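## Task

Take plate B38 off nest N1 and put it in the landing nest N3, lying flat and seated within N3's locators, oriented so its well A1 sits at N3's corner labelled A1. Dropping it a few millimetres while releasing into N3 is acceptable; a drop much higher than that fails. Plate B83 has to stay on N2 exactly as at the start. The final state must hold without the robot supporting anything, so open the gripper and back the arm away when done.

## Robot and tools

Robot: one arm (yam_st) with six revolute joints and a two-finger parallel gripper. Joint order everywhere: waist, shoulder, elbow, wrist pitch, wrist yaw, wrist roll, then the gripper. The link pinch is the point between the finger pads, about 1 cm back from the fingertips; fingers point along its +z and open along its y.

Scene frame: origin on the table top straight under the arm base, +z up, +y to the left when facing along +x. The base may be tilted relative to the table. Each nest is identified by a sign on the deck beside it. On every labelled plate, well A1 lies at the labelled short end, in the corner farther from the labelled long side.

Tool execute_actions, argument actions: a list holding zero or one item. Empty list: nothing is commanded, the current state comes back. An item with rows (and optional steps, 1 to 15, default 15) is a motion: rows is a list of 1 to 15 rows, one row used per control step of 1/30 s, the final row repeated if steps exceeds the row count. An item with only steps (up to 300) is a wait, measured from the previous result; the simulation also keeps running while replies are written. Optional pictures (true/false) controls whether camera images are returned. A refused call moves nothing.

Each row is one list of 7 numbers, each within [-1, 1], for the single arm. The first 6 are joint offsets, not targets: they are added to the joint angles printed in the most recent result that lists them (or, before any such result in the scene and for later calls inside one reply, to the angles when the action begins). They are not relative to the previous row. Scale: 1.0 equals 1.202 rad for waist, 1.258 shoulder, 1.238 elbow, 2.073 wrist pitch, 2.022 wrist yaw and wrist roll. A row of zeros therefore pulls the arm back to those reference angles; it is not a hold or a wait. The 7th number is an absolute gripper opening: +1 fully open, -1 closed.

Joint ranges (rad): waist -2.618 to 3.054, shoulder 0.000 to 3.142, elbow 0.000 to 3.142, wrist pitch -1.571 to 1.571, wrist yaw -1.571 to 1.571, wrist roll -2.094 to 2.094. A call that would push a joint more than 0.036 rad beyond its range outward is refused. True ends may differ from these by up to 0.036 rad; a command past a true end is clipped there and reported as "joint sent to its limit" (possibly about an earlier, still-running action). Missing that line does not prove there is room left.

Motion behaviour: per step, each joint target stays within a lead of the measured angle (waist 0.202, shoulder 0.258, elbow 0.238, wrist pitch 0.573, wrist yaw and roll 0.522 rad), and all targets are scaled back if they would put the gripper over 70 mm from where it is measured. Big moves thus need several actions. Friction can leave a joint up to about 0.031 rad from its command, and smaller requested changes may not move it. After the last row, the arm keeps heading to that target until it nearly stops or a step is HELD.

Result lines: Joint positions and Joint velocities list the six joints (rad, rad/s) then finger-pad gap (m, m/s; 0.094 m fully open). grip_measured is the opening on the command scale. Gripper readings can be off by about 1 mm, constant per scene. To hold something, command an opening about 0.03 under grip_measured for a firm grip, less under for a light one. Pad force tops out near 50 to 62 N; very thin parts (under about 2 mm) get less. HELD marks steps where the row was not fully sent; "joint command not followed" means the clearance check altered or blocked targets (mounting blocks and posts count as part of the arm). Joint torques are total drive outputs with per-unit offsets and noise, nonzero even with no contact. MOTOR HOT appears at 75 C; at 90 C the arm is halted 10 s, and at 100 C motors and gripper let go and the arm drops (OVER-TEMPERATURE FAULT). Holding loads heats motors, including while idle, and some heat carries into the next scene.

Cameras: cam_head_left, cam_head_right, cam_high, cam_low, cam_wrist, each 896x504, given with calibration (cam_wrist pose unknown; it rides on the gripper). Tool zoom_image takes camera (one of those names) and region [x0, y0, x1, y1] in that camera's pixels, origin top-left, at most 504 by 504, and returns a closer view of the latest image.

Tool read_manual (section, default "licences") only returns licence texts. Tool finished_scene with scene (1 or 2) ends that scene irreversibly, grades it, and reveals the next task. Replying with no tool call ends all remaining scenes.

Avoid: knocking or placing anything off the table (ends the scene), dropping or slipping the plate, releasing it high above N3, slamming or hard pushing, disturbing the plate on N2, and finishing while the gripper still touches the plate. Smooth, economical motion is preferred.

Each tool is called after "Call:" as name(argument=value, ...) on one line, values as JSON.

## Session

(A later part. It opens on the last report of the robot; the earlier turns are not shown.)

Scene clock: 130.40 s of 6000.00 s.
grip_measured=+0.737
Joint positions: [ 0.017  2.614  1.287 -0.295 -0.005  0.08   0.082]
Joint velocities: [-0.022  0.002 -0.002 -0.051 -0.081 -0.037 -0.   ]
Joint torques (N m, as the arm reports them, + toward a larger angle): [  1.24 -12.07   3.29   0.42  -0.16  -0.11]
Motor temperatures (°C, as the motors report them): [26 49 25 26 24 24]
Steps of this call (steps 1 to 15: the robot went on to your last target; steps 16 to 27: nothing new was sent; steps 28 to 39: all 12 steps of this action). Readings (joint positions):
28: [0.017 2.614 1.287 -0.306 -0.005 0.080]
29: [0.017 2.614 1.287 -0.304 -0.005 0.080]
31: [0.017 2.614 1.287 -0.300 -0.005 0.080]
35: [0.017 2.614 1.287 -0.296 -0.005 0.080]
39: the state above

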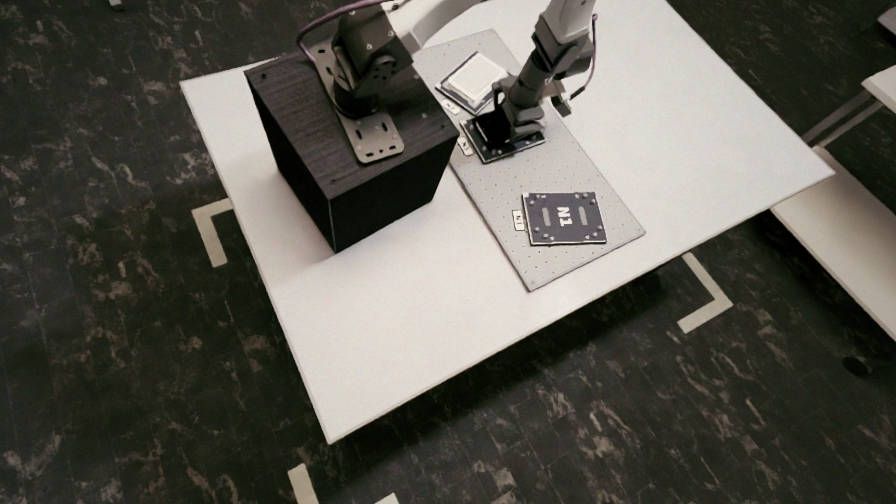

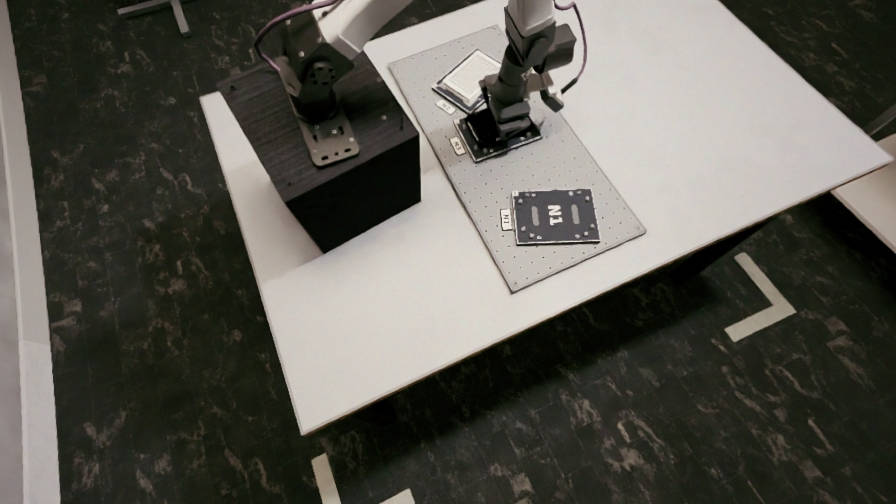

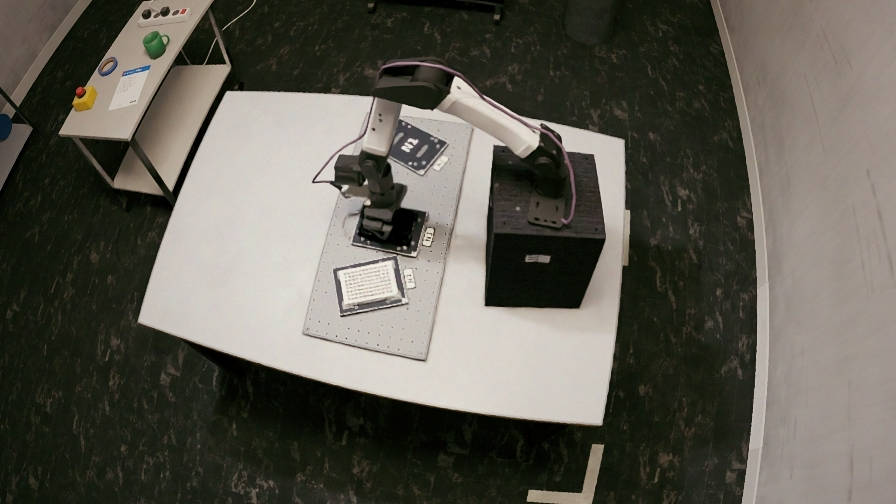

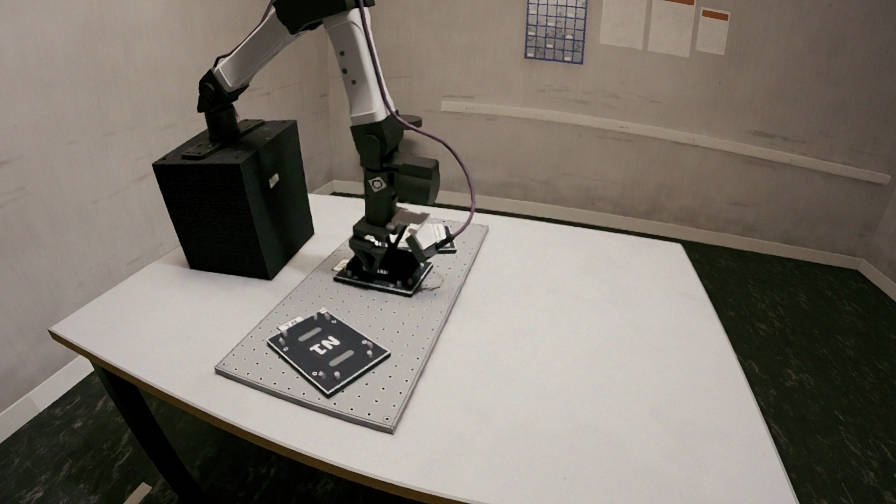

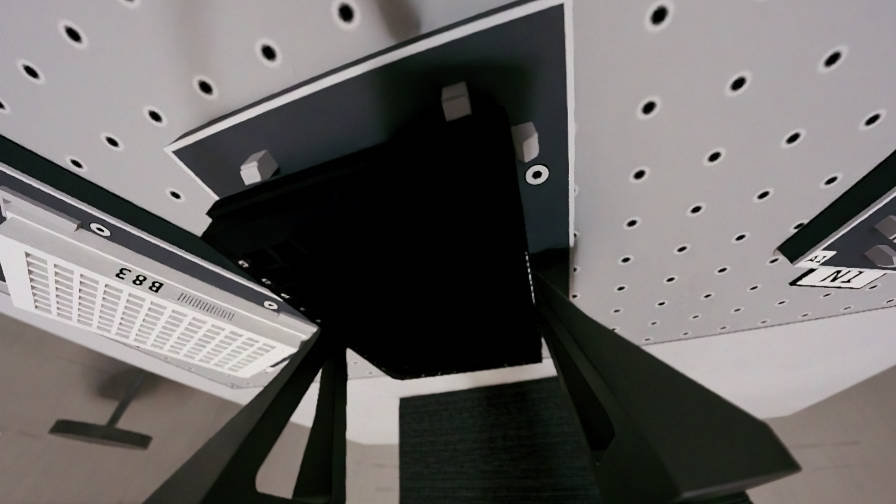

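Looks good. Descend.

Call:
execute_actions(actions=[{"rows":[[0,0.028,0,0.008,0,0,0.7],[0,0.032,0,0.01,0,0,0.7],[0,0.036,0,0.012,0,0,0.7]],"steps":15}])

Call:
zoom_image(camera="cam_low", region=[320,230,450,310])

Scene clock: 131.77 s of 6000.00 s.
grip_measured=+0.737
Joint positions: [ 0.017  2.636  1.287 -0.275  0.003  0.08   0.082]
Joint velocities: [ 0.002  0.002 -0.002 -0.037  0.037 -0.007  0.   ]
Joint torques (N m, as the arm reports them, + toward a larger angle): [  1.25 -10.21   3.17   0.34  -0.25  -0.12]
Motor temperatures (°C, as the motors report them): [26 49 25 26 24 24]
Steps of this call (steps 1 to 15: the robot went on to your last target; steps 16 to 26: nothing new was sent; steps 27 to 41: all 15 steps of this action). Readings (joint positions):
27: [0.017 2.616 1.287 -0.293 -0.005 0.080]
28: [0.017 2.619 1.287 -0.290 -0.005 0.080]
30: [0.017 2.627 1.287 -0.285 -0.003 0.080]
34: [0.017 2.634 1.287 -0.277 0.003 0.080]
41: the state above

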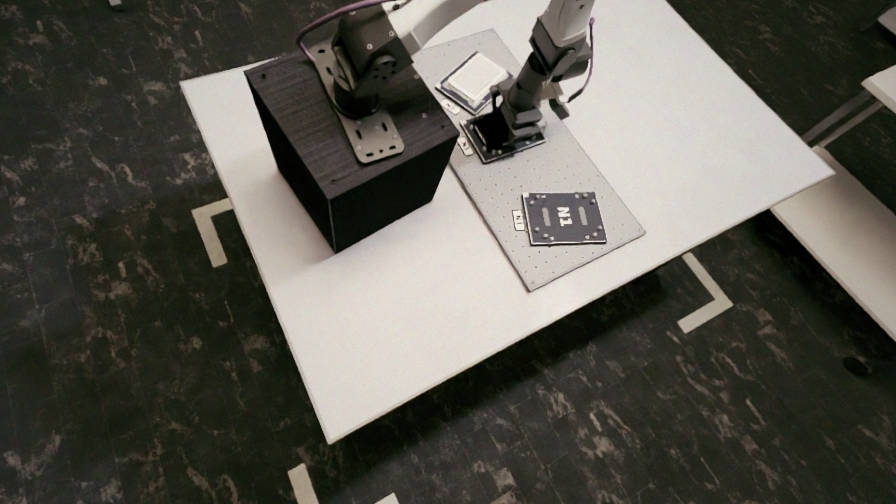

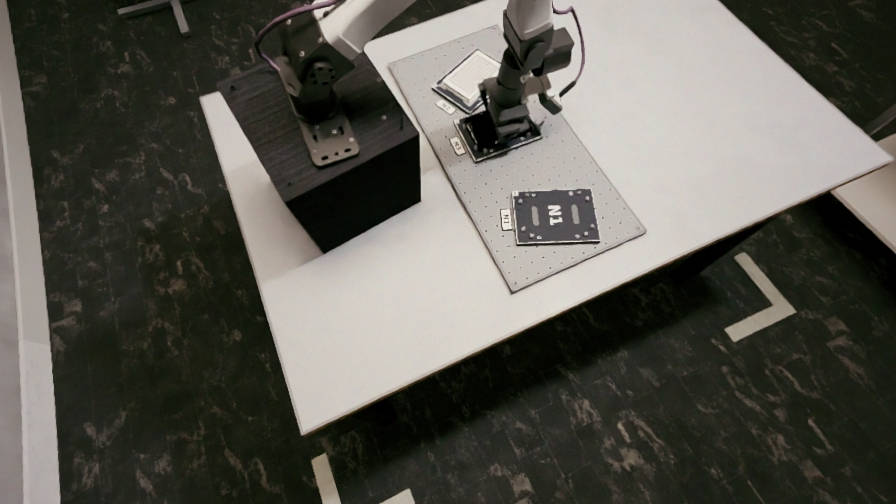

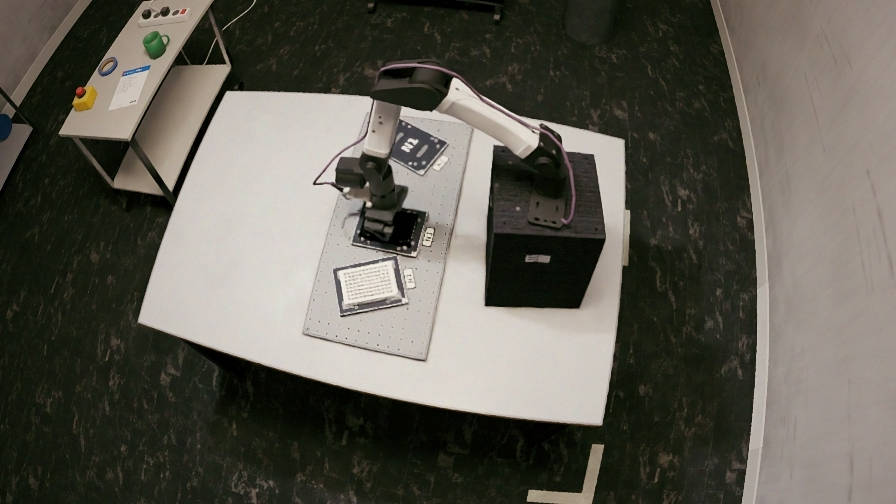

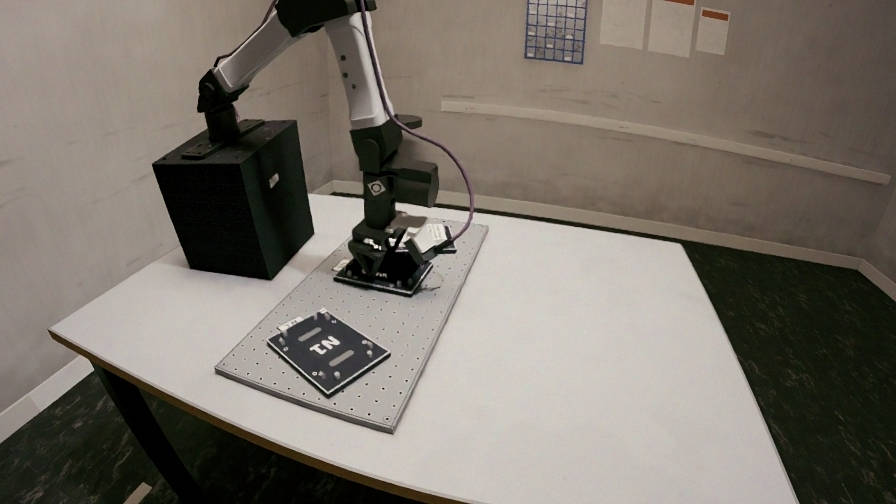

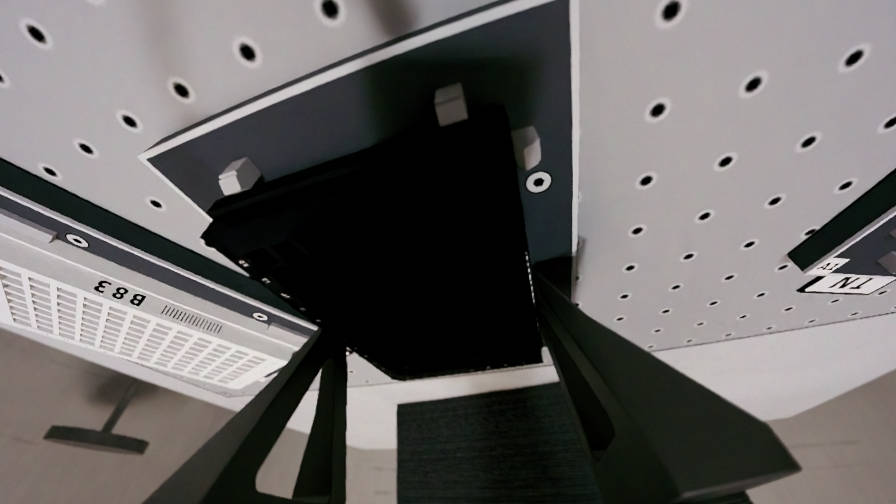

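Region (320, 230, 450, 310) of cam_low's 896x504 image, scaled by 3.877, with more detail than that image has; it fills the top 310 rows of this view, and the rest is white.

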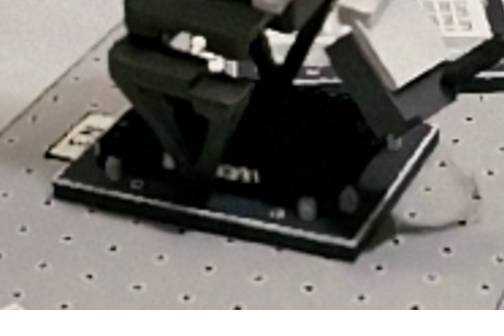

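Call:
execute_actions(actions=[{"rows":[[0,0,0,0,0,0,0.85],[0,0,0,0,0,0,0.85],[0,0,0,0,0,0,0.85],[0,0,0,0,0,0,1],[0,0,0,0,0,0,1],[0,0,0,0,0,0,1],[0,0,0,0,0,0,1],[0,0,0,0,0,0,1],[0,-0.04,0,-0.02,0,0,1],[0,-0.07,0,-0.04,0,0,1],[0,-0.1,0,-0.06,0,0,1],[0,-0.14,0,-0.08,0,0,1],[0,-0.18,0,-0.1,0,0,1],[0,-0.22,0,-0.12,0,0,1],[0,-0.25,0,-0.14,0,0,1]],"steps":15}])

Call:
execute_actions(actions=[{"rows":[[0,-0.3,0,-0.1,0,0,1]],"steps":15}])

Call:
zoom_image(camera="cam_low", region=[320,230,450,310])

Call:
zoom_image(camera="cam_high", region=[340,190,440,270])

Scene clock: 134.23 s of 6000.00 s.
grip_measured=+1.000
Joint positions: [ 0.017  2.451  1.287 -0.44   0.004  0.08   0.094]
Joint velocities: [ 0.022 -1.551 -0.002 -0.842 -0.037 -0.007  0.   ]
Joint torques (N m, as the arm reports them, + toward a larger angle): [  1.2  -14.67   4.08   0.34  -0.14  -0.13]
Motor temperatures (°C, as the motors report them): [26 49 24 26 24 24]
Steps of this call (steps 1 to 15: the robot went on to your last target; steps 16 to 59: nothing new was sent; steps 60 to 74: all 15 steps of this action). Readings (joint positions):
60: [0.017 2.636 1.287 -0.275 0.004 0.080]
61: [0.017 2.636 1.287 -0.275 0.004 0.080]
63: [0.017 2.636 1.287 -0.275 0.004 0.080]
67: [0.017 2.636 1.287 -0.275 0.004 0.080]
74: the state above

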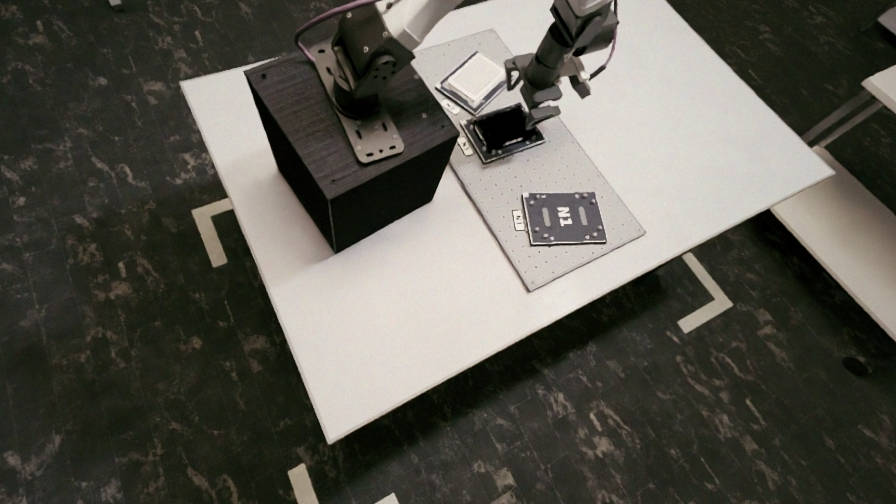

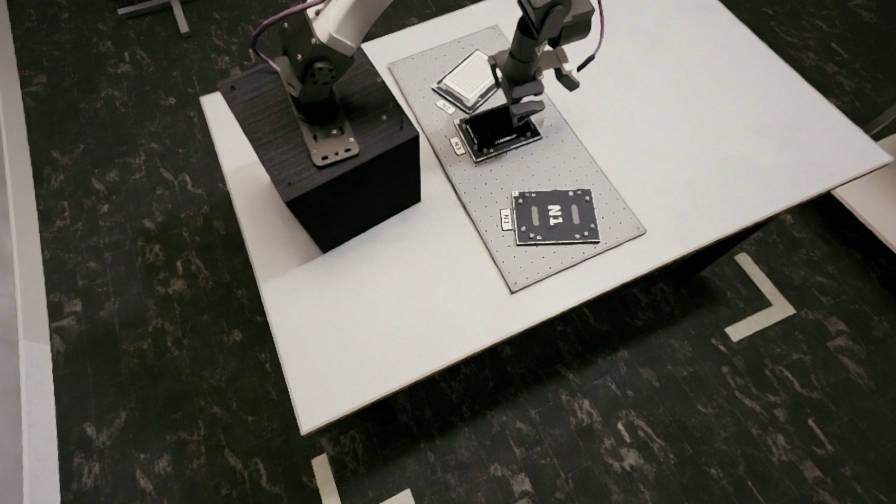

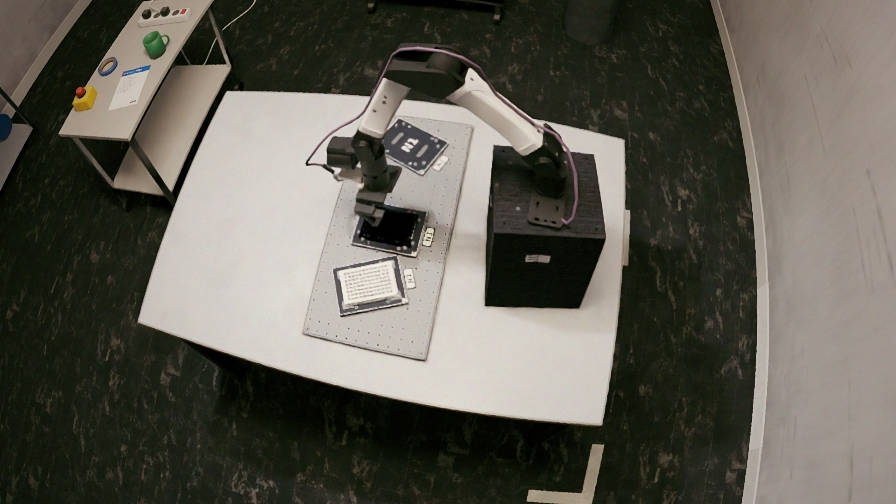

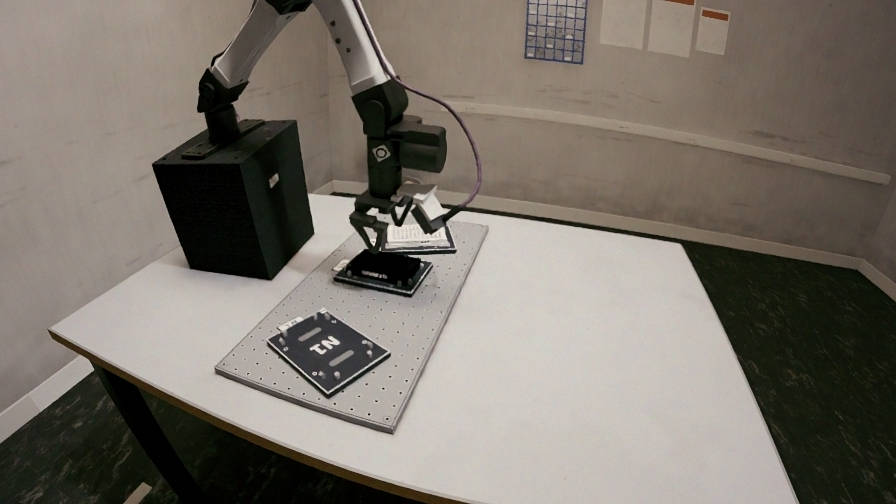

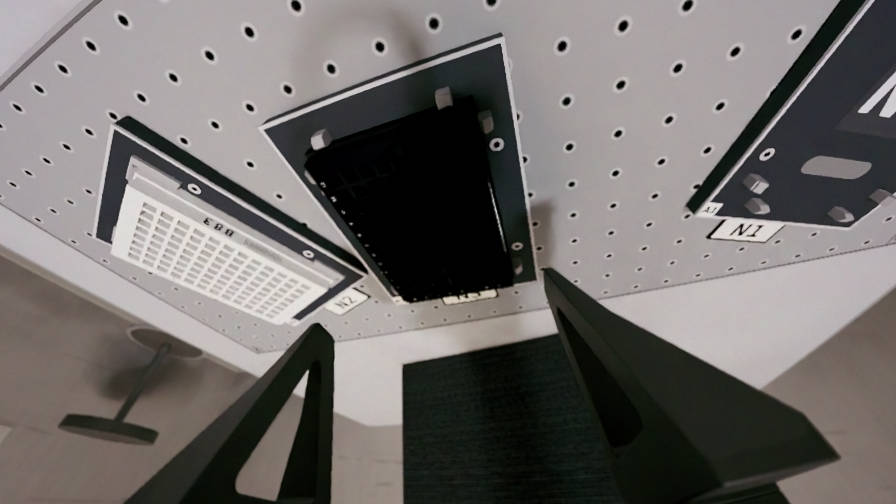

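Scene clock: 134.73 s of 6000.00 s.
grip_measured=+1.000
Joint positions: [ 0.017  2.057  1.303 -0.626  0.004  0.08   0.094]
Joint velocities: [-0.017  0.012 -0.017 -0.081  0.007 -0.007  0.   ]
Joint torques (N m, as the arm reports them, + toward a larger angle): [ 1.14 -9.94  5.13  0.84 -0.15 -0.12]
Motor temperatures (°C, as the motors report them): [26 49 24 26 24 24]
Steps of this call (steps 1 to 15: all 15 steps of this action). Readings (joint positions):
1: [0.017 2.393 1.287 -0.469 0.004 0.080]
2: [0.017 2.332 1.287 -0.496 0.004 0.080]
4: [0.017 2.203 1.287 -0.536 0.004 0.080]
8: [0.017 2.043 1.301 -0.573 0.004 0.080]
15: the state above

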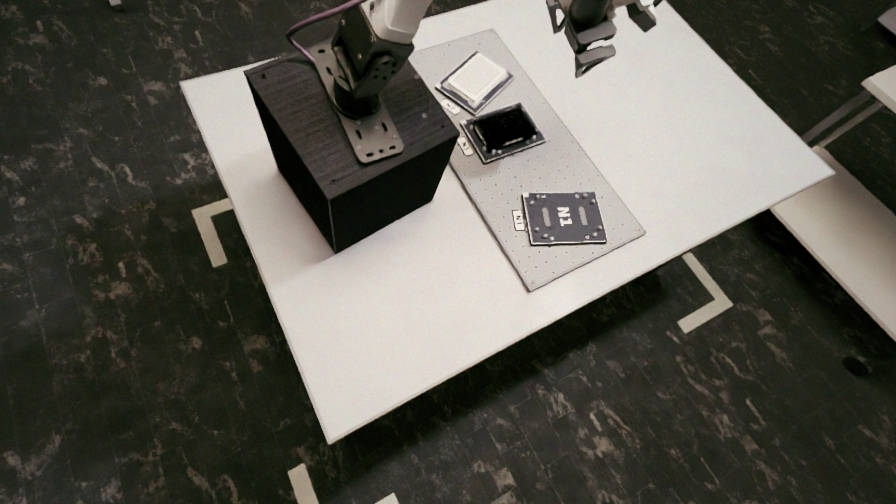

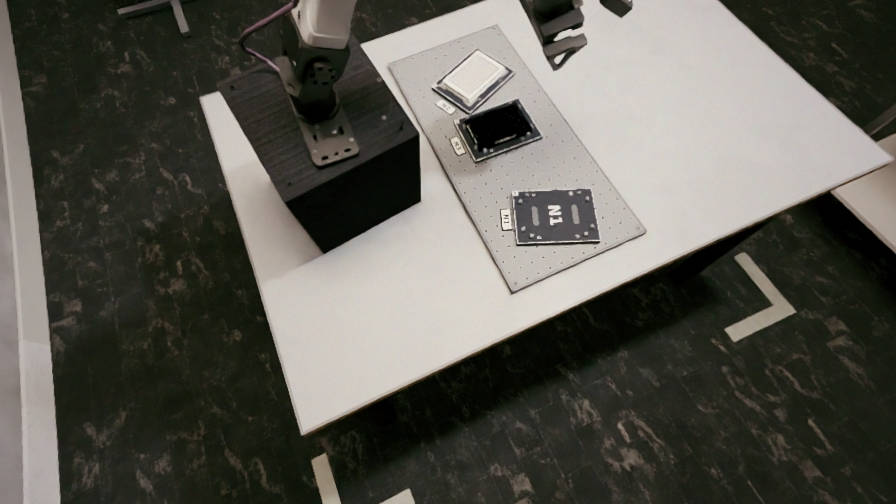

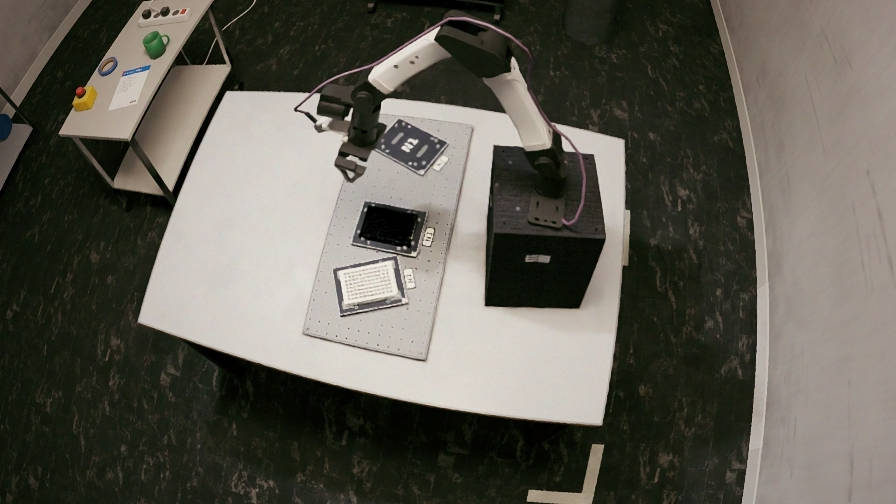

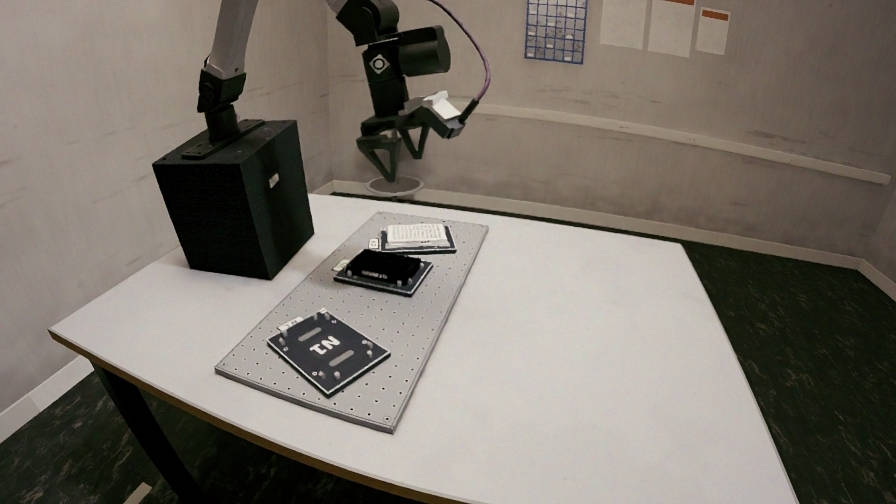

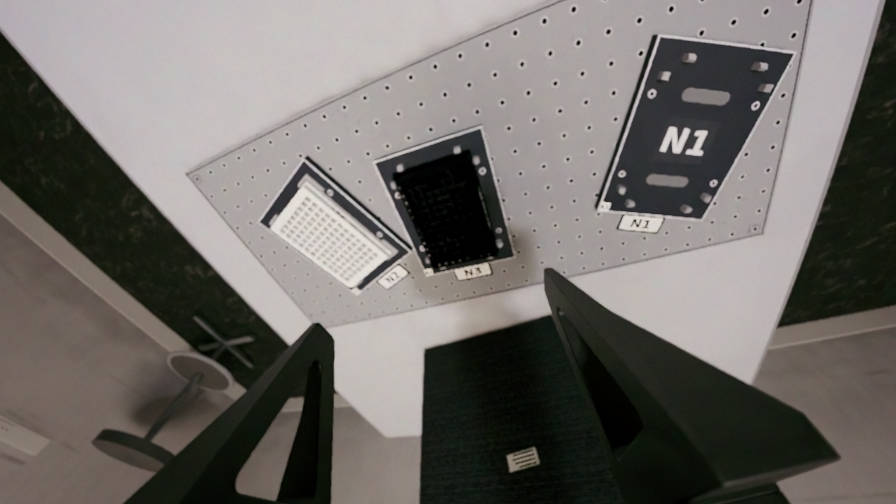

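Region (320, 230, 450, 310) of cam_low's 896x504 image, scaled by 3.877, with more detail than that image has; it fills the top 310 rows of this view, and the rest is white.

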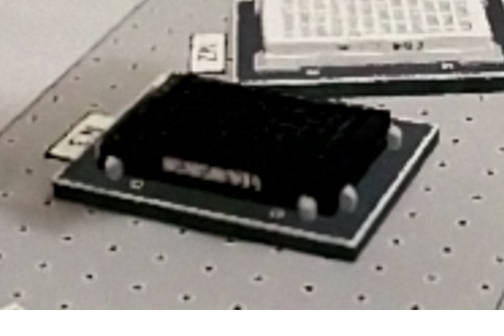

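Region (340, 190, 440, 270) of cam_high's 896x504 image, scaled by 5.040, with more detail than that image has; it fills the top 403 rows of this view, and the rest is white.

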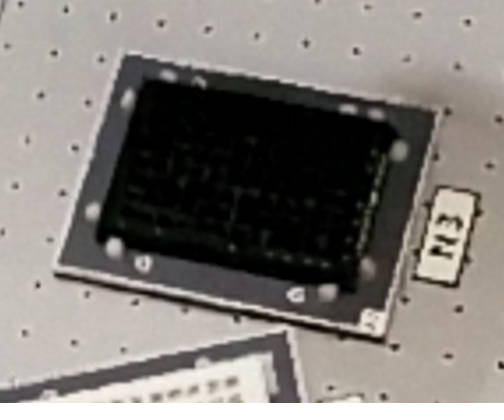

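Call:
finished_scene(scene=1)

The scene is finished: the task was done.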